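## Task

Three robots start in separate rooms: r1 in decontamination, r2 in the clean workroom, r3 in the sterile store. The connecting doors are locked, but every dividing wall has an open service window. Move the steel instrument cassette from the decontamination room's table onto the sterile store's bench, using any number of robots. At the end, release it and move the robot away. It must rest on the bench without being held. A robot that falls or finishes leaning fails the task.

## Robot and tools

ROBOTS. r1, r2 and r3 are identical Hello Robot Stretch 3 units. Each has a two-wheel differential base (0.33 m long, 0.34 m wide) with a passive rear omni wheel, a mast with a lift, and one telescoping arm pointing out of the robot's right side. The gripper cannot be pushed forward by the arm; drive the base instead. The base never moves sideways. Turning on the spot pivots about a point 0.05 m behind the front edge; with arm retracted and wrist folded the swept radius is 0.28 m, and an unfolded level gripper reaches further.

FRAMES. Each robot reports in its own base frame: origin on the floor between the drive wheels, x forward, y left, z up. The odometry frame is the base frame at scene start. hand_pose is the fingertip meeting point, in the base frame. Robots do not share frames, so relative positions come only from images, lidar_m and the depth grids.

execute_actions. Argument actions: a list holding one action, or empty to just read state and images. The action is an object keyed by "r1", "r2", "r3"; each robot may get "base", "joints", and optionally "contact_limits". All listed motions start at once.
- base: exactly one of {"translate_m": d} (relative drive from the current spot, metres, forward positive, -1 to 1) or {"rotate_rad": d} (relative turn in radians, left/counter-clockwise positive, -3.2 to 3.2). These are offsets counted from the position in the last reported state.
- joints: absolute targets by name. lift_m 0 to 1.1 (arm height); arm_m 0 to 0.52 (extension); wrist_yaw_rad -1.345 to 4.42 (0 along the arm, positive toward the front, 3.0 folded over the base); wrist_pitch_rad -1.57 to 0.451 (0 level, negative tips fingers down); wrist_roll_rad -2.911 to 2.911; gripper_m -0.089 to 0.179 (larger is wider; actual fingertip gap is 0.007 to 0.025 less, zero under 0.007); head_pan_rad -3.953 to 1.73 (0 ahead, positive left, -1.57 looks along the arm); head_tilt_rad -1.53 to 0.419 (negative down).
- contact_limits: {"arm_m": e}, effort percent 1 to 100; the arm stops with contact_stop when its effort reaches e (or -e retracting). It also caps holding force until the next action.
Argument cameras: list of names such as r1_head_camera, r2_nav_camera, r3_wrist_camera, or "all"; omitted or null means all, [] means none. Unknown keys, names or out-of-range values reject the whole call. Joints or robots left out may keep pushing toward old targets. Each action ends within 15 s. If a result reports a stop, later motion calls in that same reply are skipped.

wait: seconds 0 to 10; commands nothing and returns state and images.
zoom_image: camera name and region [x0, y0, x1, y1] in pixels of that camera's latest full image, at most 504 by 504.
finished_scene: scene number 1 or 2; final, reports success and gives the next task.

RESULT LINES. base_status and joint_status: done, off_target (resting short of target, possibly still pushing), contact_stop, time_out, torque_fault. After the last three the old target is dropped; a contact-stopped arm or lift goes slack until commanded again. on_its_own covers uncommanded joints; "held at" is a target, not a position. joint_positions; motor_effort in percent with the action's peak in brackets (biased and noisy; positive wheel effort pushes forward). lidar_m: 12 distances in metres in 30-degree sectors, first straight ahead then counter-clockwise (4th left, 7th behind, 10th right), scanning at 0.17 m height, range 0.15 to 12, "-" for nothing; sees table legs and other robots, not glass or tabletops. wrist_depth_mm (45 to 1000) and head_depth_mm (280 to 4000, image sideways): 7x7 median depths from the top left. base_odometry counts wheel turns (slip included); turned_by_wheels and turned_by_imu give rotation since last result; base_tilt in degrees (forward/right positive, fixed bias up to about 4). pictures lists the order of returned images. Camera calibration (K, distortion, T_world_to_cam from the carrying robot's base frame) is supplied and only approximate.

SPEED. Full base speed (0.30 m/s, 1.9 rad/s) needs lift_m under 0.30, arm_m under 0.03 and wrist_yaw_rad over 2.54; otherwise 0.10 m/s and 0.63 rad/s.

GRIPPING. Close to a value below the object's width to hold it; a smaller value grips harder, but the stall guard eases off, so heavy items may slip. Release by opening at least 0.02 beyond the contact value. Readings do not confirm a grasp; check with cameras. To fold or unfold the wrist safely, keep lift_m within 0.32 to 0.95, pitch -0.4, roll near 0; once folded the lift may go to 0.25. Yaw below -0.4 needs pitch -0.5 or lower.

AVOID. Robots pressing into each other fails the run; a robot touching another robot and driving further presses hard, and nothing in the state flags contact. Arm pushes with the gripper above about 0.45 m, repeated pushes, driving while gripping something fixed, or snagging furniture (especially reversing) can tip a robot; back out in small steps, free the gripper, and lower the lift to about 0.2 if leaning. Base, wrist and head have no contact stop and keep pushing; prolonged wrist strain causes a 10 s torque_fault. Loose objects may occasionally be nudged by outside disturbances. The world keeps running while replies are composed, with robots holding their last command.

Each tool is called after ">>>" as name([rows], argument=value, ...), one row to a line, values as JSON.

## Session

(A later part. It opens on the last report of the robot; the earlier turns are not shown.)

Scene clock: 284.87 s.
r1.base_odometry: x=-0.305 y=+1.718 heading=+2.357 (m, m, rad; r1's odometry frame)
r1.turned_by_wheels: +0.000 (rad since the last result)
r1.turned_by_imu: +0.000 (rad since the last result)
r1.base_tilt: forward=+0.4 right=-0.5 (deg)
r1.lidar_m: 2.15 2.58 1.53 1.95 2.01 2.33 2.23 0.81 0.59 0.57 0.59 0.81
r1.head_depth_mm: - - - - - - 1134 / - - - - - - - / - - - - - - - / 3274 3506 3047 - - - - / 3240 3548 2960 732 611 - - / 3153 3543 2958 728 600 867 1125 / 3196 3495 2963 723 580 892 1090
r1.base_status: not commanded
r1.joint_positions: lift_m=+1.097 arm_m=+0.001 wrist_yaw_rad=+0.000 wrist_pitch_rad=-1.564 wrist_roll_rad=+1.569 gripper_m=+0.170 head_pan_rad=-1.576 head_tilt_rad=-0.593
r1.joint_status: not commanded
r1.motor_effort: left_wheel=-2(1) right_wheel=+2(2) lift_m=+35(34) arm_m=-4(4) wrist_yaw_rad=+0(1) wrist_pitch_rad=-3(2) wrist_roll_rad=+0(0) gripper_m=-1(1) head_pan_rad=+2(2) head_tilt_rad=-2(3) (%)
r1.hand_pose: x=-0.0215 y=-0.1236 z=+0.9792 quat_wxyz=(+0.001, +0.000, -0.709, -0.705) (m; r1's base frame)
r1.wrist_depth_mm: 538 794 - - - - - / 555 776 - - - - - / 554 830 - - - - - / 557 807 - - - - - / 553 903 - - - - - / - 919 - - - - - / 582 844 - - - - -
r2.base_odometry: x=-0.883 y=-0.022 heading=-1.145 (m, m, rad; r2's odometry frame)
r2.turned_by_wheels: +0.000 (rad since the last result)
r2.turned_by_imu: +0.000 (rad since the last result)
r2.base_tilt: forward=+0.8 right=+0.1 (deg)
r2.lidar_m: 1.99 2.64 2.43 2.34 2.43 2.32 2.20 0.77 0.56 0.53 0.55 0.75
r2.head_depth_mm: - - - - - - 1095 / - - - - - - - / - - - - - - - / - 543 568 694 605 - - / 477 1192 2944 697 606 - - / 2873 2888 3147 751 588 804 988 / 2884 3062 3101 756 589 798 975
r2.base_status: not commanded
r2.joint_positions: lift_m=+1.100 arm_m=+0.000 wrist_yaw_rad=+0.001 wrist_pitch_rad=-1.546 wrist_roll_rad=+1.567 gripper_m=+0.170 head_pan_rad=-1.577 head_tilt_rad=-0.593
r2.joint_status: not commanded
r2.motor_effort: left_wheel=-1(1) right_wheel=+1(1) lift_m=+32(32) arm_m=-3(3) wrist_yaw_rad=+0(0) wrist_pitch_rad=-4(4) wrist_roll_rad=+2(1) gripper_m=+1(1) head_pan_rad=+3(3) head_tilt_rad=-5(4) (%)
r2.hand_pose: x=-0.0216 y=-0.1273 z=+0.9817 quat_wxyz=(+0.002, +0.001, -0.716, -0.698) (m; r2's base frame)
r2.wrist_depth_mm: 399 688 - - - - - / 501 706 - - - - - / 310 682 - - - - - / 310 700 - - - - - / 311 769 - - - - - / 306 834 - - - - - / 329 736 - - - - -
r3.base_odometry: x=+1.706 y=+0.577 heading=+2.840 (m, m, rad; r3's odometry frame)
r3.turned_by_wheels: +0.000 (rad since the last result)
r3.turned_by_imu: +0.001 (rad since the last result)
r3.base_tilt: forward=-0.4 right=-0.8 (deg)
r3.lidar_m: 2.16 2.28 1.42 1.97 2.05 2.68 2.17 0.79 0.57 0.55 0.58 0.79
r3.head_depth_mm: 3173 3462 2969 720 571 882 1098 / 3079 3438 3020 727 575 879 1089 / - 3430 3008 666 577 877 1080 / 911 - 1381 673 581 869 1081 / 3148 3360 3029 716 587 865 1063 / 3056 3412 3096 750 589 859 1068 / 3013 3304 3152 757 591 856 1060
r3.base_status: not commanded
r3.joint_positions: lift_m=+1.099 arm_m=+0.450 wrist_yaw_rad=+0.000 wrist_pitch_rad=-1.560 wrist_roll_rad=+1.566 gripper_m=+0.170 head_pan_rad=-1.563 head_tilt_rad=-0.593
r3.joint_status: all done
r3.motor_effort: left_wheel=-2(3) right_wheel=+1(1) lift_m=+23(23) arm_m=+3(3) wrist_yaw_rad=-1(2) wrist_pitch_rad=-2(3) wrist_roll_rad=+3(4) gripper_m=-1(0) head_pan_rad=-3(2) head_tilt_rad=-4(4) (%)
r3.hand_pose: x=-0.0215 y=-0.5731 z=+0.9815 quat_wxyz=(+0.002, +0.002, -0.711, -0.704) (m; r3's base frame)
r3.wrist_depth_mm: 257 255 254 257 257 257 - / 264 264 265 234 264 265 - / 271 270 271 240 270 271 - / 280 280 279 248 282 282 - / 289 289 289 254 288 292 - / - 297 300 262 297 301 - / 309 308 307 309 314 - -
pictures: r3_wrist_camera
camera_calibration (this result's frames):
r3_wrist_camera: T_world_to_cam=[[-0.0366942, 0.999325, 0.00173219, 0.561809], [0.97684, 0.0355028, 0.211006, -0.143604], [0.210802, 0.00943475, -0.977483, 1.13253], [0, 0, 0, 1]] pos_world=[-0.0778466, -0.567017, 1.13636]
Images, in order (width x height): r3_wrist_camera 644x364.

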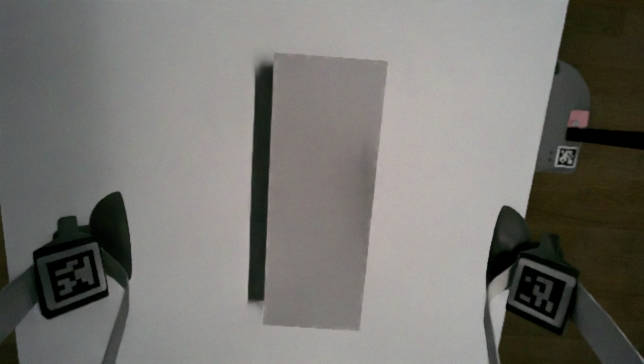

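>>> execute_actions([
  {"r3":{"joints":{"lift_m":0.995}}},
], cameras=[])

>>> execute_actions([
  {"r3":{"joints":{"gripper_m":-0.02}}},
], cameras=[])

>>> execute_actions([
  {"r3":{"joints":{"lift_m":1.1}}},
], cameras=[])

>>> execute_actions([
  {"r3":{"joints":{"arm_m":0}}},
], cameras=[])

>>> execute_actions([
  {"r3":{"base":{"rotate_rad":1.55}}},
], cameras=[])

>>> execute_actions([
  {"r3":{"base":{"translate_m":1.0}}},
], cameras=[])

>>> execute_actions([
  {"r3":{"base":{"rotate_rad":1.55}}},
], cameras=[])

>>> execute_actions([
  {"r3":{"joints":{"arm_m":0.35}}},
], cameras=["r3_wrist_camera"])

Scene clock: 294.83 s.
r1.base_odometry: x=-0.305 y=+1.718 heading=+2.357 (m, m, rad; r1's odometry frame)
r1.turned_by_wheels: +0.000 (rad since the last result)
r1.turned_by_imu: +0.000 (rad since the last result)
r1.base_tilt: forward=+0.4 right=-0.5 (deg)
r1.lidar_m: 2.16 2.58 1.53 1.94 2.01 2.34 2.23 0.81 0.59 0.57 0.59 0.80
r1.head_depth_mm: - - - - - - 1133 / - - - - - - - / - - - - - - - / 3288 3527 3061 - - - - / 3250 3512 2964 730 611 - - / 3171 3494 2928 728 599 867 1128 / 3181 3491 2917 724 580 890 1090
r1.base_status: not commanded
r1.joint_positions: lift_m=+1.097 arm_m=+0.001 wrist_yaw_rad=+0.000 wrist_pitch_rad=-1.564 wrist_roll_rad=+1.569 gripper_m=+0.170 head_pan_rad=-1.576 head_tilt_rad=-0.593
r1.joint_status: not commanded
r1.motor_effort: left_wheel=-1(1) right_wheel=+2(2) lift_m=+35(34) arm_m=-4(4) wrist_yaw_rad=+0(0) wrist_pitch_rad=-3(2) wrist_roll_rad=+0(0) gripper_m=-1(1) head_pan_rad=+3(2) head_tilt_rad=-3(3) (%)
r1.hand_pose: x=-0.0215 y=-0.1236 z=+0.9792 quat_wxyz=(+0.001, +0.000, -0.709, -0.705) (m; r1's base frame)
r1.wrist_depth_mm: 549 775 - - - - - / 551 789 - - - - - / 548 794 - - - - - / 567 803 - - - - - / 551 884 - - - - - / - 883 - - - - - / 593 827 - - - - -
r2.base_odometry: x=-0.883 y=-0.022 heading=-1.145 (m, m, rad; r2's odometry frame)
r2.turned_by_wheels: +0.000 (rad since the last result)
r2.turned_by_imu: +0.000 (rad since the last result)
r2.base_tilt: forward=+0.7 right=+0.1 (deg)
r2.lidar_m: 1.99 2.64 2.44 2.34 2.42 2.31 2.19 0.77 0.56 0.53 0.56 0.75
r2.head_depth_mm: - - - - - - 1099 / - - - - - - - / - - - - - - - / - 541 604 640 605 - - / 1058 531 1392 695 606 - - / 1033 2355 3121 751 589 805 991 / 2894 3068 3155 754 587 797 972
r2.base_status: not commanded
r2.joint_positions: lift_m=+1.100 arm_m=+0.000 wrist_yaw_rad=+0.001 wrist_pitch_rad=-1.546 wrist_roll_rad=+1.567 gripper_m=+0.170 head_pan_rad=-1.577 head_tilt_rad=-0.593
r2.joint_status: not commanded
r2.motor_effort: left_wheel=-1(1) right_wheel=+0(1) lift_m=+32(32) arm_m=-3(3) wrist_yaw_rad=+0(0) wrist_pitch_rad=-4(4) wrist_roll_rad=+2(1) gripper_m=+1(0) head_pan_rad=+3(3) head_tilt_rad=-5(5) (%)
r2.hand_pose: x=-0.0216 y=-0.1273 z=+0.9817 quat_wxyz=(+0.002, +0.001, -0.716, -0.698) (m; r2's base frame)
r2.wrist_depth_mm: 398 682 - - - - - / 509 717 - - - - - / 307 689 - - - - - / 307 706 - - - - - / 311 764 - - - - - / 306 840 - - - - - / 329 720 - - - - -
r3.base_odometry: x=+1.706 y=+0.577 heading=+2.840 (m, m, rad; r3's odometry frame)
r3.turned_by_wheels: +0.000 (rad since the last result)
r3.turned_by_imu: +0.001 (rad since the last result)
r3.base_tilt: forward=-0.6 right=-0.7 (deg)
r3.lidar_m: 2.17 2.27 1.42 1.98 2.06 2.67 2.16 0.78 0.58 0.55 0.57 0.79
r3.head_depth_mm: 3024 - 2720 721 570 881 1092 / 3019 3442 2956 727 576 875 1093 / 3086 - 2841 678 577 873 1087 / 922 1250 1371 682 578 866 1077 / 3158 3411 3078 719 584 866 1077 / 2993 3353 3107 750 588 858 1067 / 3028 3331 3160 755 591 855 1059
r3.base_status: not commanded
r3.joint_positions: lift_m=+0.995 arm_m=+0.450 wrist_yaw_rad=+0.000 wrist_pitch_rad=-1.560 wrist_roll_rad=+1.566 gripper_m=+0.170 head_pan_rad=-1.563 head_tilt_rad=-0.593
r3.joint_status: all done
r3.motor_effort: left_wheel=-3(3) right_wheel=+2(2) lift_m=+14(18) arm_m=+3(3) wrist_yaw_rad=-1(0) wrist_pitch_rad=-2(3) wrist_roll_rad=+3(3) gripper_m=-1(0) head_pan_rad=-3(3) head_tilt_rad=-4(5) (%)
r3.hand_pose: x=-0.0215 y=-0.5731 z=+0.8775 quat_wxyz=(+0.002, +0.002, -0.711, -0.704) (m; r3's base frame)
r3.wrist_depth_mm: 160 159 159 131 158 160 160 / 164 164 163 133 135 165 165 / 169 170 167 138 139 170 170 / 174 175 172 143 144 175 176 / - 180 179 147 178 180 180 / - 186 184 152 184 188 186 / 193 193 191 158 192 194 196
pictures: none
No camera images: the call's "cameras" was empty. Leave "cameras" out to get every camera's image.

Scene clock: 297.23 s.
r1.base_odometry: x=-0.305 y=+1.718 heading=+2.357 (m, m, rad; r1's odometry frame)
r1.turned_by_wheels: +0.000 (rad since the last result)
r1.turned_by_imu: +0.000 (rad since the last result)
r1.base_tilt: forward=+0.4 right=-0.5 (deg)
r1.lidar_m: 2.16 2.58 1.53 1.94 2.01 2.33 2.23 0.81 0.59 0.57 0.59 0.80
r1.head_depth_mm: - - - - - - 1130 / - - - - - - - / - - - - - - - / 3301 3484 3023 - - - - / 3261 3501 2941 730 611 - - / 3137 3468 2932 727 600 868 1125 / 3178 3477 2922 725 581 892 1087
r1.base_status: not commanded
r1.joint_positions: lift_m=+1.097 arm_m=+0.001 wrist_yaw_rad=+0.000 wrist_pitch_rad=-1.564 wrist_roll_rad=+1.569 gripper_m=+0.170 head_pan_rad=-1.576 head_tilt_rad=-0.593
r1.joint_status: not commanded
r1.motor_effort: left_wheel=+0(1) right_wheel=+2(2) lift_m=+35(34) arm_m=-3(3) wrist_yaw_rad=+0(0) wrist_pitch_rad=-2(3) wrist_roll_rad=+0(1) gripper_m=-1(0) head_pan_rad=+3(3) head_tilt_rad=-3(3) (%)
r1.hand_pose: x=-0.0215 y=-0.1236 z=+0.9792 quat_wxyz=(+0.001, +0.000, -0.709, -0.705) (m; r1's base frame)
r1.wrist_depth_mm: 549 784 - - - - - / 552 780 - - - - - / 559 792 - - - - - / 568 825 - - - - - / 555 906 - - - - - / - 888 - - - - - / 586 851 - - - - -
r2.base_odometry: x=-0.883 y=-0.022 heading=-1.145 (m, m, rad; r2's odometry frame)
r2.turned_by_wheels: +0.000 (rad since the last result)
r2.turned_by_imu: +0.000 (rad since the last result)
r2.base_tilt: forward=+0.8 right=+0.0 (deg)
r2.lidar_m: 1.99 2.64 2.44 2.34 2.43 2.31 2.19 0.77 0.55 0.53 0.55 0.75
r2.head_depth_mm: - - - - - - 1098 / - - - - - - - / - - - - - - - / - 542 608 671 606 - - / 1063 536 1395 694 606 - - / 1030 2354 2931 750 588 803 992 / 2930 3035 3137 753 588 797 967
r2.base_status: not commanded
r2.joint_positions: lift_m=+1.100 arm_m=+0.000 wrist_yaw_rad=+0.001 wrist_pitch_rad=-1.546 wrist_roll_rad=+1.567 gripper_m=+0.170 head_pan_rad=-1.577 head_tilt_rad=-0.593
r2.joint_status: not commanded
r2.motor_effort: left_wheel=-1(1) right_wheel=+1(1) lift_m=+32(32) arm_m=-3(3) wrist_yaw_rad=-1(0) wrist_pitch_rad=-4(4) wrist_roll_rad=+2(1) gripper_m=-1(1) head_pan_rad=+3(3) head_tilt_rad=-4(5) (%)
r2.hand_pose: x=-0.0216 y=-0.1273 z=+0.9817 quat_wxyz=(+0.002, +0.001, -0.716, -0.698) (m; r2's base frame)
r2.wrist_depth_mm: 393 697 - - - - - / 499 691 - - - - - / 306 709 - - - - - / 309 725 - - - - - / 308 770 - - - - - / 307 850 - - - - - / 326 738 - - - - -
r3.base_odometry: x=+1.706 y=+0.577 heading=+2.840 (m, m, rad; r3's odometry frame)
r3.turned_by_wheels: +0.000 (rad since the last result)
r3.turned_by_imu: +0.000 (rad since the last result)
r3.base_tilt: forward=-0.4 right=-1.0 (deg)
r3.lidar_m: 2.16 2.28 1.42 1.98 2.05 2.67 2.17 0.79 0.57 0.56 0.57 0.79
r3.head_depth_mm: 3051 - 2790 724 571 886 1100 / 3029 3594 2987 730 576 876 1093 / 3076 - 2852 680 580 874 1084 / 919 1259 1414 686 581 871 1082 / 3106 3381 3101 721 587 868 1070 / 3042 3345 3102 753 590 860 1072 / 3034 3328 3167 760 594 854 1062
r3.base_status: not commanded
r3.joint_positions: lift_m=+0.996 arm_m=+0.450 wrist_yaw_rad=+0.000 wrist_pitch_rad=-1.569 wrist_roll_rad=+1.567 gripper_m=-0.018 head_pan_rad=-1.563 head_tilt_rad=-0.593
r3.joint_status: all done
r3.motor_effort: left_wheel=-1(2) right_wheel=+1(2) lift_m=+5(14) arm_m=+3(3) wrist_yaw_rad=-1(1) wrist_pitch_rad=+0(2) wrist_roll_rad=+2(3) gripper_m=-43(100) head_pan_rad=-2(2) head_tilt_rad=-5(4) (%)
r3.hand_pose: x=-0.0215 y=-0.5707 z=+0.8783 quat_wxyz=(+0.002, +0.001, -0.707, -0.707) (m; r3's base frame)
r3.wrist_depth_mm: 162 163 162 136 162 164 164 / 167 168 140 139 139 170 169 / 173 173 144 142 172 174 174 / 179 179 147 147 177 180 179 / 185 184 152 152 152 185 186 / 191 191 158 156 159 192 193 / 198 199 164 163 198 199 203
pictures: none
No camera images: the call's "cameras" was empty. Leave "cameras" out to get every camera's image.

Scene clock: 299.63 s.
r1.base_odometry: x=-0.305 y=+1.718 heading=+2.357 (m, m, rad; r1's odometry frame)
r1.turned_by_wheels: +0.000 (rad since the last result)
r1.turned_by_imu: +0.000 (rad since the last result)
r1.base_tilt: forward=+0.4 right=-0.5 (deg)
r1.lidar_m: 2.16 2.59 1.53 1.94 2.01 2.34 2.23 0.81 0.59 0.57 0.59 0.80
r1.head_depth_mm: - - - - - - 1134 / - - - - - - - / - - - - - - - / 3326 3522 3065 - - - - / 3232 3510 2947 731 612 - - / 3175 3485 2911 728 600 864 1127 / 3191 3498 2937 726 582 890 1092
r1.base_status: not commanded
r1.joint_positions: lift_m=+1.097 arm_m=+0.001 wrist_yaw_rad=+0.000 wrist_pitch_rad=-1.564 wrist_roll_rad=+1.569 gripper_m=+0.170 head_pan_rad=-1.576 head_tilt_rad=-0.593
r1.joint_status: not commanded
r1.motor_effort: left_wheel=-1(0) right_wheel=+2(2) lift_m=+34(34) arm_m=-4(4) wrist_yaw_rad=+0(0) wrist_pitch_rad=-3(2) wrist_roll_rad=+0(0) gripper_m=-1(0) head_pan_rad=+2(3) head_tilt_rad=-3(3) (%)
r1.hand_pose: x=-0.0215 y=-0.1236 z=+0.9792 quat_wxyz=(+0.001, +0.000, -0.709, -0.705) (m; r1's base frame)
r1.wrist_depth_mm: 536 770 - - - - - / 542 782 - - - - - / 549 817 - - - - - / 567 819 - - - - - / 543 893 - - - - - / - 912 - - - - - / 594 831 - - - - -
r2.base_odometry: x=-0.883 y=-0.022 heading=-1.145 (m, m, rad; r2's odometry frame)
r2.turned_by_wheels: +0.000 (rad since the last result)
r2.turned_by_imu: +0.000 (rad since the last result)
r2.base_tilt: forward=+0.7 right=-0.1 (deg)
r2.lidar_m: 1.99 2.64 2.44 2.34 2.42 2.31 2.20 0.77 0.56 0.54 0.55 0.75
r2.head_depth_mm: - - - - - - 1102 / - - - - - - - / - - - - - - - / - 553 669 721 604 - - / 478 1171 1352 721 607 - - / 2880 2863 3110 752 587 799 990 / 2930 3065 3117 754 588 797 977
r2.base_status: not commanded
r2.joint_positions: lift_m=+1.100 arm_m=+0.000 wrist_yaw_rad=+0.001 wrist_pitch_rad=-1.546 wrist_roll_rad=+1.567 gripper_m=+0.170 head_pan_rad=-1.577 head_tilt_rad=-0.593
r2.joint_status: not commanded
r2.motor_effort: left_wheel=-1(1) right_wheel=+1(0) lift_m=+32(32) arm_m=-3(3) wrist_yaw_rad=+0(0) wrist_pitch_rad=-4(4) wrist_roll_rad=+1(1) gripper_m=+0(0) head_pan_rad=+3(3) head_tilt_rad=-5(5) (%)
r2.hand_pose: x=-0.0216 y=-0.1273 z=+0.9817 quat_wxyz=(+0.002, +0.001, -0.716, -0.698) (m; r2's base frame)
r2.wrist_depth_mm: 391 717 - - - - - / 496 696 - - - - - / 306 704 - - - - - / 310 706 - - - - - / 310 770 - - - - - / 308 843 - - - - - / 330 723 - - - - -
r3.base_odometry: x=+1.706 y=+0.577 heading=+2.840 (m, m, rad; r3's odometry frame)
r3.turned_by_wheels: +0.000 (rad since the last result)
r3.turned_by_imu: +0.000 (rad since the last result)
r3.base_tilt: forward=-0.4 right=-0.7 (deg)
r3.lidar_m: 2.15 2.28 1.42 1.98 2.05 2.67 2.17 0.79 0.58 0.55 0.58 0.79
r3.head_depth_mm: 3154 3416 3010 720 570 882 1101 / 3114 3427 2960 699 575 879 1094 / - 3413 2991 682 576 872 1085 / 909 - 1379 687 582 867 1078 / 3205 3386 3055 691 586 865 1070 / 3072 3389 3138 751 588 859 1071 / 3011 3372 3157 756 592 857 1060
r3.base_status: not commanded
r3.joint_positions: lift_m=+1.099 arm_m=+0.450 wrist_yaw_rad=+0.000 wrist_pitch_rad=-1.559 wrist_roll_rad=+1.567 gripper_m=-0.007 head_pan_rad=-1.563 head_tilt_rad=-0.593
r3.joint_status: all done
r3.on_its_own: gripper_m is held at -0.009, not at your -0.020, by its stall guard, which is still easing
r3.motor_effort: left_wheel=-1(5) right_wheel=+0(2) lift_m=+24(26) arm_m=+2(3) wrist_yaw_rad=+0(0) wrist_pitch_rad=-3(7) wrist_roll_rad=+2(2) gripper_m=-33(43) head_pan_rad=-2(2) head_tilt_rad=-4(5) (%)
r3.hand_pose: x=-0.0215 y=-0.5733 z=+0.9814 quat_wxyz=(+0.002, +0.001, -0.711, -0.703) (m; r3's base frame)
r3.wrist_depth_mm: 255 258 253 130 254 255 - / 263 265 136 133 132 262 - / 272 273 140 136 135 271 - / 280 280 144 141 276 278 - / 289 289 148 144 144 291 - / 298 298 154 149 149 - - / 310 309 160 155 305 - -
pictures: none
No camera images: the call's "cameras" was empty. Leave "cameras" out to get every camera's image.

Scene clock: 304.13 s.
r1.base_odometry: x=-0.305 y=+1.718 heading=+2.357 (m, m, rad; r1's odometry frame)
r1.turned_by_wheels: +0.000 (rad since the last result)
r1.turned_by_imu: +0.000 (rad since the last result)
r1.base_tilt: forward=+0.4 right=-0.4 (deg)
r1.lidar_m: 2.16 2.58 1.53 1.94 2.01 2.34 2.24 0.81 0.59 0.57 0.59 0.81
r1.head_depth_mm: - - - - - - 1132 / - - - - - - - / - - - - - - - / 3313 3491 3055 - - - - / 3249 3514 2964 731 610 - - / 3167 3514 2923 727 600 866 1124 / 3167 3483 2946 724 581 893 1089
r1.base_status: not commanded
r1.joint_positions: lift_m=+1.097 arm_m=+0.001 wrist_yaw_rad=+0.000 wrist_pitch_rad=-1.564 wrist_roll_rad=+1.569 gripper_m=+0.170 head_pan_rad=-1.576 head_tilt_rad=-0.593
r1.joint_status: not commanded
r1.motor_effort: left_wheel=-1(1) right_wheel=+2(2) lift_m=+35(34) arm_m=-4(3) wrist_yaw_rad=-1(1) wrist_pitch_rad=-3(3) wrist_roll_rad=+0(0) gripper_m=+0(0) head_pan_rad=+3(3) head_tilt_rad=-3(3) (%)
r1.hand_pose: x=-0.0215 y=-0.1236 z=+0.9792 quat_wxyz=(+0.001, +0.000, -0.709, -0.705) (m; r1's base frame)
r1.wrist_depth_mm: 541 766 - - - - - / 540 813 - - - - - / 557 794 - - - - - / 556 824 - - - - - / 559 911 - - - - - / - 926 - - - - - / 592 818 - - - - -
r2.base_odometry: x=-0.883 y=-0.022 heading=-1.145 (m, m, rad; r2's odometry frame)
r2.turned_by_wheels: +0.000 (rad since the last result)
r2.turned_by_imu: +0.000 (rad since the last result)
r2.base_tilt: forward=+0.9 right=+0.0 (deg)
r2.lidar_m: 1.98 2.65 2.44 2.34 2.43 2.31 2.19 0.77 0.56 0.53 0.55 0.75
r2.head_depth_mm: - - - - - - 1091 / - - - - - - - / - - - - - - - / - 1013 3223 753 607 - - / 916 1243 2948 752 605 - - / 2922 2884 3098 753 587 800 990 / 2918 3037 3110 754 589 795 971
r2.base_status: not commanded
r2.joint_positions: lift_m=+1.100 arm_m=+0.000 wrist_yaw_rad=+0.001 wrist_pitch_rad=-1.546 wrist_roll_rad=+1.567 gripper_m=+0.170 head_pan_rad=-1.577 head_tilt_rad=-0.593
r2.joint_status: not commanded
r2.motor_effort: left_wheel=-1(1) right_wheel=+1(1) lift_m=+32(32) arm_m=-3(3) wrist_yaw_rad=-1(1) wrist_pitch_rad=-4(4) wrist_roll_rad=+1(2) gripper_m=+0(0) head_pan_rad=+3(3) head_tilt_rad=-4(5) (%)
r2.hand_pose: x=-0.0216 y=-0.1273 z=+0.9817 quat_wxyz=(+0.002, +0.001, -0.716, -0.698) (m; r2's base frame)
r2.wrist_depth_mm: 396 712 - - - - - / 509 700 - - - - - / 308 704 - - - - - / 307 719 - - - - - / 312 766 - - - - - / 306 821 - - - - - / 328 721 - - - - -
r3.base_odometry: x=+1.706 y=+0.577 heading=+2.840 (m, m, rad; r3's odometry frame)
r3.turned_by_wheels: +0.000 (rad since the last result)
r3.turned_by_imu: +0.001 (rad since the last result)
r3.base_tilt: forward=-0.4 right=-0.7 (deg)
r3.lidar_m: 2.16 2.28 1.42 1.98 2.05 2.68 2.17 0.79 0.57 0.55 0.57 0.79
r3.head_depth_mm: - - - - - - - / - - - - - - - / - - - - - - - / 905 3254 2765 739 619 - - / 3167 3407 3095 743 607 - 1065 / 3045 3353 3105 750 588 863 1052 / 3019 3341 3143 757 592 855 1059
r3.base_status: not commanded
r3.joint_positions: lift_m=+1.099 arm_m=+0.000 wrist_yaw_rad=+0.000 wrist_pitch_rad=-1.559 wrist_roll_rad=+1.567 gripper_m=+0.016 head_pan_rad=-1.563 head_tilt_rad=-0.593
r3.joint_status: all done
r3.on_its_own: gripper_m is held at +0.016, not at your -0.020, by its stall guard, which is still easing
r3.motor_effort: left_wheel=-1(1) right_wheel=+0(0) lift_m=+25(24) arm_m=-3(3) wrist_yaw_rad=+0(0) wrist_pitch_rad=-2(3) wrist_roll_rad=+2(2) gripper_m=-12(33) head_pan_rad=-2(2) head_tilt_rad=-4(4) (%)
r3.hand_pose: x=-0.0215 y=-0.1239 z=+0.9814 quat_wxyz=(+0.002, +0.001, -0.711, -0.703) (m; r3's base frame)
r3.wrist_depth_mm: 540 776 - 130 - - - / 536 783 138 134 132 - - / 552 803 142 137 135 - - / 565 804 147 142 - - - / 563 778 151 147 144 - - / 576 738 157 151 150 - - / 568 953 163 156 - - -
pictures: none
No camera images: the call's "cameras" was empty. Leave "cameras" out to get every camera's image.

Scene clock: 307.57 s.
r1.base_odometry: x=-0.305 y=+1.718 heading=+2.357 (m, m, rad; r1's odometry frame)
r1.turned_by_wheels: +0.000 (rad since the last result)
r1.turned_by_imu: +0.000 (rad since the last result)
r1.base_tilt: forward=+0.4 right=-0.5 (deg)
r1.lidar_m: 2.15 2.58 1.54 1.94 2.01 2.33 2.23 0.81 0.59 0.57 0.59 0.80
r1.head_depth_mm: - - - - - - 1130 / - - - - - - - / - - - - - - - / 3264 3506 3060 - - - - / 3283 3494 2954 730 611 - - / 3129 3511 2935 728 600 868 1126 / 3155 3441 2938 725 580 890 1091
r1.base_status: not commanded
r1.joint_positions: lift_m=+1.097 arm_m=+0.001 wrist_yaw_rad=+0.000 wrist_pitch_rad=-1.564 wrist_roll_rad=+1.569 gripper_m=+0.170 head_pan_rad=-1.576 head_tilt_rad=-0.593
r1.joint_status: not commanded
r1.motor_effort: left_wheel=-1(1) right_wheel=+2(2) lift_m=+34(35) arm_m=-4(3) wrist_yaw_rad=-1(1) wrist_pitch_rad=-2(3) wrist_roll_rad=+0(0) gripper_m=+0(1) head_pan_rad=+3(3) head_tilt_rad=-3(3) (%)
r1.hand_pose: x=-0.0215 y=-0.1236 z=+0.9792 quat_wxyz=(+0.001, +0.000, -0.709, -0.705) (m; r1's base frame)
r1.wrist_depth_mm: 544 778 - - - - - / 541 783 - - - - - / 547 796 - - - - - / 558 792 - - - - - / 554 882 - - - - - / - 907 - - - - - / 584 845 - - - - -
r2.base_odometry: x=-0.883 y=-0.022 heading=-1.145 (m, m, rad; r2's odometry frame)
r2.turned_by_wheels: +0.000 (rad since the last result)
r2.turned_by_imu: +0.000 (rad since the last result)
r2.base_tilt: forward=+0.8 right=+0.1 (deg)
r2.lidar_m: 1.99 2.64 2.43 2.34 2.42 2.32 2.19 0.77 0.56 0.54 0.55 0.75
r2.head_depth_mm: - - - - - - 1095 / - - - - - - - / - - - - - - - / - 3339 3197 750 606 - - / 2981 2572 2800 752 606 - - / 2843 2573 3110 752 589 803 989 / 2918 3051 3133 752 589 794 975
r2.base_status: not commanded
r2.joint_positions: lift_m=+1.100 arm_m=+0.000 wrist_yaw_rad=+0.001 wrist_pitch_rad=-1.546 wrist_roll_rad=+1.567 gripper_m=+0.170 head_pan_rad=-1.577 head_tilt_rad=-0.593
r2.joint_status: not commanded
r2.motor_effort: left_wheel=-2(1) right_wheel=+0(1) lift_m=+32(32) arm_m=-3(3) wrist_yaw_rad=+0(0) wrist_pitch_rad=-4(4) wrist_roll_rad=+2(1) gripper_m=+0(0) head_pan_rad=+3(3) head_tilt_rad=-5(5) (%)
r2.hand_pose: x=-0.0216 y=-0.1273 z=+0.9817 quat_wxyz=(+0.002, +0.001, -0.716, -0.698) (m; r2's base frame)
r2.wrist_depth_mm: 399 710 - - - - - / 499 700 - - - - - / 305 703 - - - - - / 310 705 - - - - - / 307 759 - - - - - / 305 837 - - - - - / 329 713 - - - - -
r3.base_odometry: x=+1.706 y=+0.577 heading=-1.893 (m, m, rad; r3's odometry frame)
r3.turned_by_wheels: +1.550 (rad since the last result)
r3.turned_by_imu: +1.575 (rad since the last result)
r3.base_tilt: forward=-0.4 right=-0.8 (deg)
r3.lidar_m: 1.98 1.60 2.69 2.30 0.80 0.58 0.55 0.57 0.77 1.92 2.27 1.42
r3.head_depth_mm: - - - - - - - / - - - - - - - / - - - - - - - / 1864 2092 2322 2218 1874 - - / 1881 2081 2288 2261 1818 - 1235 / 1859 2069 2274 2276 1766 1458 1256 / 1836 2052 2267 2293 1783 1469 1234
r3.base_status: done
r3.joint_positions: lift_m=+1.099 arm_m=+0.000 wrist_yaw_rad=+0.000 wrist_pitch_rad=-1.559 wrist_roll_rad=+1.567 gripper_m=+0.020 head_pan_rad=-1.563 head_tilt_rad=-0.593
r3.joint_status: not commanded
r3.on_its_own: gripper_m is held at +0.019, not at your -0.020, by its stall guard, which is not easing now
r3.motor_effort: left_wheel=-3(10) right_wheel=+2(6) lift_m=+25(24) arm_m=-3(3) wrist_yaw_rad=-1(0) wrist_pitch_rad=-3(2) wrist_roll_rad=+2(2) gripper_m=-24(25) head_pan_rad=-2(3) head_tilt_rad=-4(4) (%)
r3.hand_pose: x=-0.0215 y=-0.1239 z=+0.9814 quat_wxyz=(+0.002, +0.001, -0.711, -0.703) (m; r3's base frame)
r3.wrist_depth_mm: - - - 131 - - - / - - 139 134 132 - - / - - 143 138 135 - - / - - 147 142 - - - / - - 151 147 144 - - / - - 156 152 150 - - / - - 162 156 - - -
pictures: none
No camera images: the call's "cameras" was empty. Leave "cameras" out to get every camera's image.

Scene clock: 319.13 s.
r1.base_odometry: x=-0.305 y=+1.718 heading=+2.357 (m, m, rad; r1's odometry frame)
r1.turned_by_wheels: +0.000 (rad since the last result)
r1.turned_by_imu: +0.001 (rad since the last result)
r1.base_tilt: forward=+0.4 right=-0.5 (deg)
r1.lidar_m: 2.16 2.58 1.53 1.95 2.01 2.34 2.23 0.81 0.59 0.57 0.59 0.80
r1.head_depth_mm: - - - - - - 1131 / - - - - - - - / - - - - - - - / 3326 3501 3057 - - - - / 3250 3502 2990 730 611 - - / 3170 3502 2945 727 599 871 1126 / 3167 3478 2934 725 581 892 1089
r1.base_status: not commanded
r1.joint_positions: lift_m=+1.097 arm_m=+0.001 wrist_yaw_rad=+0.000 wrist_pitch_rad=-1.564 wrist_roll_rad=+1.569 gripper_m=+0.170 head_pan_rad=-1.576 head_tilt_rad=-0.593
r1.joint_status: not commanded
r1.motor_effort: left_wheel=-1(1) right_wheel=+2(2) lift_m=+35(35) arm_m=-3(4) wrist_yaw_rad=+0(0) wrist_pitch_rad=-3(3) wrist_roll_rad=+0(1) gripper_m=+0(0) head_pan_rad=+2(3) head_tilt_rad=-3(3) (%)
r1.hand_pose: x=-0.0215 y=-0.1236 z=+0.9792 quat_wxyz=(+0.001, +0.000, -0.709, -0.705) (m; r1's base frame)
r1.wrist_depth_mm: 552 788 - - - - - / 545 776 - - - - - / 553 801 - - - - - / 554 788 - - - - - / 552 887 - - - - - / - 913 - - - - - / 580 853 - - - - -
r2.base_odometry: x=-0.883 y=-0.022 heading=-1.145 (m, m, rad; r2's odometry frame)
r2.turned_by_wheels: +0.000 (rad since the last result)
r2.turned_by_imu: +0.001 (rad since the last result)
r2.base_tilt: forward=+0.7 right=+0.1 (deg)
r2.lidar_m: 1.99 2.64 2.44 2.34 2.42 2.31 2.19 0.77 0.56 0.54 0.55 0.75
r2.head_depth_mm: - - - - - - 1096 / - - - - - - - / - - - - - - - / - 3400 3230 751 606 - - / 2925 2583 2950 753 606 - - / 2904 2898 3134 751 588 804 989 / 2871 3111 3107 754 589 797 971
r2.base_status: not commanded
r2.joint_positions: lift_m=+1.100 arm_m=+0.000 wrist_yaw_rad=+0.001 wrist_pitch_rad=-1.546 wrist_roll_rad=+1.567 gripper_m=+0.170 head_pan_rad=-1.577 head_tilt_rad=-0.593
r2.joint_status: not commanded
r2.motor_effort: left_wheel=-2(1) right_wheel=+1(0) lift_m=+32(32) arm_m=-3(3) wrist_yaw_rad=+0(0) wrist_pitch_rad=-4(4) wrist_roll_rad=+1(1) gripper_m=-1(1) head_pan_rad=+3(3) head_tilt_rad=-4(4) (%)
r2.hand_pose: x=-0.0216 y=-0.1273 z=+0.9817 quat_wxyz=(+0.002, +0.001, -0.716, -0.698) (m; r2's base frame)
r2.wrist_depth_mm: 394 697 - - - - - / 492 715 - - - - - / 309 709 - - - - - / 306 714 - - - - - / 307 771 - - - - - / 302 823 - - - - - / 328 715 - - - - -
r3.base_odometry: x=+1.389 y=-0.372 heading=-1.893 (m, m, rad; r3's odometry frame)
r3.turned_by_wheels: +0.000 (rad since the last result)
r3.turned_by_imu: +0.000 (rad since the last result)
r3.base_tilt: forward=-0.4 right=-0.7 (deg)
r3.lidar_m: 0.97 1.00 0.96 2.60 2.25 1.63 1.56 1.61 2.15 2.17 0.58 1.01
r3.head_depth_mm: - - - - - - - / - - - - - - - / - - - - - - - / 1841 2060 2308 2250 1870 - - / 1839 2029 2280 2222 1812 - 1231 / 1834 2048 2286 2262 1783 1456 1249 / 1824 2024 2247 2270 1770 1469 959
r3.base_status: done
r3.joint_positions: lift_m=+1.099 arm_m=+0.000 wrist_yaw_rad=+0.000 wrist_pitch_rad=-1.559 wrist_roll_rad=+1.567 gripper_m=+0.020 head_pan_rad=-1.563 head_tilt_rad=-0.593
r3.joint_status: not commanded
r3.on_its_own: gripper_m is held at +0.019, not at your -0.020, by its stall guard, which is not easing now
r3.motor_effort: left_wheel=-2(5) right_wheel=+1(6) lift_m=+25(24) arm_m=-3(3) wrist_yaw_rad=+0(0) wrist_pitch_rad=-3(3) wrist_roll_rad=+2(2) gripper_m=-24(24) head_pan_rad=-3(2) head_tilt_rad=-4(4) (%)
r3.hand_pose: x=-0.0215 y=-0.1239 z=+0.9814 quat_wxyz=(+0.002, +0.001, -0.711, -0.703) (m; r3's base frame)
r3.wrist_depth_mm: - - - 131 - - - / - - 139 134 132 - - / - - 143 138 135 - - / - - 146 142 - - - / - - 151 146 144 - - / - - 156 151 149 - - / - - 162 157 - - -
pictures: none
No camera images: the call's "cameras" was empty. Leave "cameras" out to get every camera's image.

Scene clock: 322.57 s.
r1.base_odometry: x=-0.305 y=+1.718 heading=+2.357 (m, m, rad; r1's odometry frame)
r1.turned_by_wheels: +0.000 (rad since the last result)
r1.turned_by_imu: +0.000 (rad since the last result)
r1.base_tilt: forward=+0.3 right=-0.4 (deg)
r1.lidar_m: 2.15 2.59 1.53 1.94 2.02 2.33 2.23 0.81 0.59 0.57 0.59 0.80
r1.head_depth_mm: - - - - - - 1138 / - - - - - - - / - - - - - - - / 3301 3504 3055 - - - - / 3256 3506 2957 732 611 - - / 3152 3497 2948 729 600 870 1129 / 3166 3492 2918 724 580 891 1089
r1.base_status: not commanded
r1.joint_positions: lift_m=+1.097 arm_m=+0.001 wrist_yaw_rad=+0.000 wrist_pitch_rad=-1.564 wrist_roll_rad=+1.569 gripper_m=+0.170 head_pan_rad=-1.576 head_tilt_rad=-0.593
r1.joint_status: not commanded
r1.motor_effort: left_wheel=-1(1) right_wheel=+2(2) lift_m=+35(34) arm_m=-4(4) wrist_yaw_rad=+0(1) wrist_pitch_rad=-3(3) wrist_roll_rad=+0(0) gripper_m=-1(0) head_pan_rad=+3(2) head_tilt_rad=-3(3) (%)
r1.hand_pose: x=-0.0215 y=-0.1236 z=+0.9792 quat_wxyz=(+0.001, +0.000, -0.709, -0.705) (m; r1's base frame)
r1.wrist_depth_mm: 534 782 - - - - - / 549 795 - - - - - / 543 794 - - - - - / 558 808 - - - - - / 546 863 - - - - - / - 892 - - - - - / 584 845 - - - - -
r2.base_odometry: x=-0.883 y=-0.022 heading=-1.145 (m, m, rad; r2's odometry frame)
r2.turned_by_wheels: +0.000 (rad since the last result)
r2.turned_by_imu: +0.000 (rad since the last result)
r2.base_tilt: forward=+0.7 right=+0.1 (deg)
r2.lidar_m: 2.00 2.65 2.44 2.34 2.42 2.31 2.20 0.77 0.56 0.54 0.55 0.75
r2.head_depth_mm: - - - - - - 1100 / - - - - - - - / - - - - - - - / - 3371 2946 749 605 - - / 2945 2880 3148 751 607 - - / 2936 2896 3125 753 589 801 989 / 2909 3082 3158 754 588 798 966
r2.base_status: not commanded
r2.joint_positions: lift_m=+1.100 arm_m=+0.000 wrist_yaw_rad=+0.001 wrist_pitch_rad=-1.546 wrist_roll_rad=+1.567 gripper_m=+0.170 head_pan_rad=-1.577 head_tilt_rad=-0.593
r2.joint_status: not commanded
r2.motor_effort: left_wheel=-3(2) right_wheel=+1(1) lift_m=+32(32) arm_m=-3(3) wrist_yaw_rad=+0(0) wrist_pitch_rad=-4(4) wrist_roll_rad=+2(1) gripper_m=+1(0) head_pan_rad=+3(3) head_tilt_rad=-4(4) (%)
r2.hand_pose: x=-0.0216 y=-0.1273 z=+0.9817 quat_wxyz=(+0.002, +0.001, -0.716, -0.698) (m; r2's base frame)
r2.wrist_depth_mm: 397 691 - - - - - / 503 701 - - - - - / 308 712 - - - - - / 312 702 - - - - - / 309 758 - - - - - / 307 819 - - - - - / 328 726 - - - - -
r3.base_odometry: x=+1.389 y=-0.372 heading=-0.343 (m, m, rad; r3's odometry frame)
r3.turned_by_wheels: +1.550 (rad since the last result)
r3.turned_by_imu: +1.575 (rad since the last result)
r3.base_tilt: forward=-0.4 right=-0.7 (deg)
r3.lidar_m: 2.60 2.29 1.64 1.56 1.60 2.11 2.18 0.58 1.02 0.97 1.00 0.96
r3.head_depth_mm: - - - - - - - / - - - - - - - / - - - - - - - / 1057 1185 1294 914 767 - - / 1051 1174 1283 923 749 - 541 / 1050 1161 1278 931 728 598 532 / 1042 1150 1266 935 733 602 534
r3.base_status: done
r3.joint_positions: lift_m=+1.099 arm_m=+0.000 wrist_yaw_rad=+0.000 wrist_pitch_rad=-1.559 wrist_roll_rad=+1.567 gripper_m=+0.020 head_pan_rad=-1.563 head_tilt_rad=-0.593
r3.joint_status: not commanded
r3.on_its_own: gripper_m is held at +0.019, not at your -0.020, by its stall guard, which is not easing now
r3.motor_effort: left_wheel=-2(10) right_wheel=+2(6) lift_m=+24(24) arm_m=-3(3) wrist_yaw_rad=+0(1) wrist_pitch_rad=-3(3) wrist_roll_rad=+2(2) gripper_m=-24(24) head_pan_rad=-3(2) head_tilt_rad=-5(5) (%)
r3.hand_pose: x=-0.0215 y=-0.1239 z=+0.9814 quat_wxyz=(+0.002, +0.001, -0.711, -0.703) (m; r3's base frame)
r3.wrist_depth_mm: 351 356 - 131 - - - / 361 364 139 134 132 - - / 371 374 143 138 135 - - / 385 386 146 142 - - - / 400 394 150 147 144 - - / 415 413 157 151 150 - - / 426 421 163 156 - - -
pictures: none
No camera images: the call's "cameras" was empty. Leave "cameras" out to get every camera's image.

Scene clock: 326.33 s.
r1.base_odometry: x=-0.305 y=+1.718 heading=+2.357 (m, m, rad; r1's odometry frame)
r1.turned_by_wheels: +0.000 (rad since the last result)
r1.turned_by_imu: +0.000 (rad since the last result)
r1.base_tilt: forward=+0.4 right=-0.5 (deg)
r1.lidar_m: 2.15 2.58 1.53 1.94 2.01 2.33 2.23 0.81 0.59 0.57 0.59 0.80
r1.head_depth_mm: - - - - - - 1131 / - - - - - - - / - - - - - - - / 3296 3510 3060 - - - - / 3234 3531 2945 732 611 - - / 3175 3511 2941 729 599 868 1125 / 3166 3538 2928 725 580 894 1090
r1.base_status: not commanded
r1.joint_positions: lift_m=+1.097 arm_m=+0.001 wrist_yaw_rad=+0.000 wrist_pitch_rad=-1.564 wrist_roll_rad=+1.569 gripper_m=+0.170 head_pan_rad=-1.576 head_tilt_rad=-0.593
r1.joint_status: not commanded
r1.motor_effort: left_wheel=-1(1) right_wheel=+2(2) lift_m=+35(34) arm_m=-4(4) wrist_yaw_rad=+0(0) wrist_pitch_rad=-2(3) wrist_roll_rad=+0(0) gripper_m=+0(1) head_pan_rad=+2(3) head_tilt_rad=-3(3) (%)
r1.hand_pose: x=-0.0215 y=-0.1236 z=+0.9792 quat_wxyz=(+0.001, +0.000, -0.709, -0.705) (m; r1's base frame)
r1.wrist_depth_mm: 525 776 - - - - - / 550 789 - - - - - / 563 806 - - - - - / 556 825 - - - - - / 548 867 - - - - - / - 901 - - - - - / 591 861 - - - - -
r2.base_odometry: x=-0.883 y=-0.022 heading=-1.145 (m, m, rad; r2's odometry frame)
r2.turned_by_wheels: +0.000 (rad since the last result)
r2.turned_by_imu: +0.000 (rad since the last result)
r2.base_tilt: forward=+0.8 right=+0.0 (deg)
r2.lidar_m: 1.99 2.65 2.44 2.34 2.42 2.31 2.20 0.77 0.56 0.54 0.55 0.75
r2.head_depth_mm: - - - - - - 1100 / - - - - - - - / - - - - - - - / - 3333 2935 752 607 - - / 2941 2854 3112 751 606 - - / 2928 2883 3089 753 588 802 988 / 2910 3086 3117 755 588 798 973
r2.base_status: not commanded
r2.joint_positions: lift_m=+1.100 arm_m=+0.000 wrist_yaw_rad=+0.001 wrist_pitch_rad=-1.546 wrist_roll_rad=+1.567 gripper_m=+0.170 head_pan_rad=-1.577 head_tilt_rad=-0.593
r2.joint_status: not commanded
r2.motor_effort: left_wheel=-1(1) right_wheel=+1(0) lift_m=+31(32) arm_m=-3(3) wrist_yaw_rad=+0(0) wrist_pitch_rad=-4(4) wrist_roll_rad=+2(1) gripper_m=+1(1) head_pan_rad=+3(3) head_tilt_rad=-4(4) (%)
r2.hand_pose: x=-0.0216 y=-0.1273 z=+0.9817 quat_wxyz=(+0.002, +0.001, -0.716, -0.698) (m; r2's base frame)
r2.wrist_depth_mm: 391 702 - - - - - / 499 698 - - - - - / 309 724 - - - - - / 309 704 - - - - - / 310 762 - - - - - / 306 822 - - - - - / 328 737 - - - - -
r3.base_odometry: x=+1.389 y=-0.372 heading=-0.343 (m, m, rad; r3's odometry frame)
r3.turned_by_wheels: +0.000 (rad since the last result)
r3.turned_by_imu: +0.000 (rad since the last result)
r3.base_tilt: forward=-0.5 right=-0.8 (deg)
r3.lidar_m: 2.60 2.30 1.64 1.56 1.60 2.12 2.17 0.58 1.02 0.97 1.00 0.96
r3.head_depth_mm: 1096 1199 1314 892 707 582 1128 / 1058 1170 1295 804 709 588 1142 / - 1174 1288 522 716 590 1148 / 1045 - 1322 529 719 591 538 / 1054 1170 1300 534 724 595 540 / 1042 1163 1277 931 730 598 543 / 1045 1149 1266 937 733 602 533
r3.base_status: not commanded
r3.joint_positions: lift_m=+1.099 arm_m=+0.350 wrist_yaw_rad=+0.000 wrist_pitch_rad=-1.559 wrist_roll_rad=+1.567 gripper_m=+0.020 head_pan_rad=-1.563 head_tilt_rad=-0.593
r3.joint_status: all done
r3.on_its_own: gripper_m is held at +0.019, not at your -0.020, by its stall guard, which is not easing now
r3.motor_effort: left_wheel=-3(2) right_wheel=+2(2) lift_m=+24(24) arm_m=+3(1) wrist_yaw_rad=-1(0) wrist_pitch_rad=-3(3) wrist_roll_rad=+2(2) gripper_m=-24(24) head_pan_rad=-2(3) head_tilt_rad=-4(4) (%)
r3.hand_pose: x=-0.0215 y=-0.4733 z=+0.9814 quat_wxyz=(+0.002, +0.001, -0.711, -0.703) (m; r3's base frame)
r3.wrist_depth_mm: 346 352 347 131 344 - - / 363 362 139 133 133 361 - / 368 371 143 138 137 371 - / 382 383 147 142 378 - - / 394 395 150 146 145 - - / 411 405 157 152 150 - - / 420 424 163 157 417 - -
pictures: r3_wrist_camera
camera_calibration (this result's frames):
r3_wrist_camera: T_world_to_cam=[[-0.0351738, 0.999381, 0.000883994, 0.462988], [0.97689, 0.0341956, 0.210991, -0.147727], [0.21083, 0.00828492, -0.977488, 1.13093], [0, 0, 0, 1]] pos_world=[-0.0778365, -0.467019, 1.13623]
Images, in order (width x height): r3_wrist_camera 644x364.

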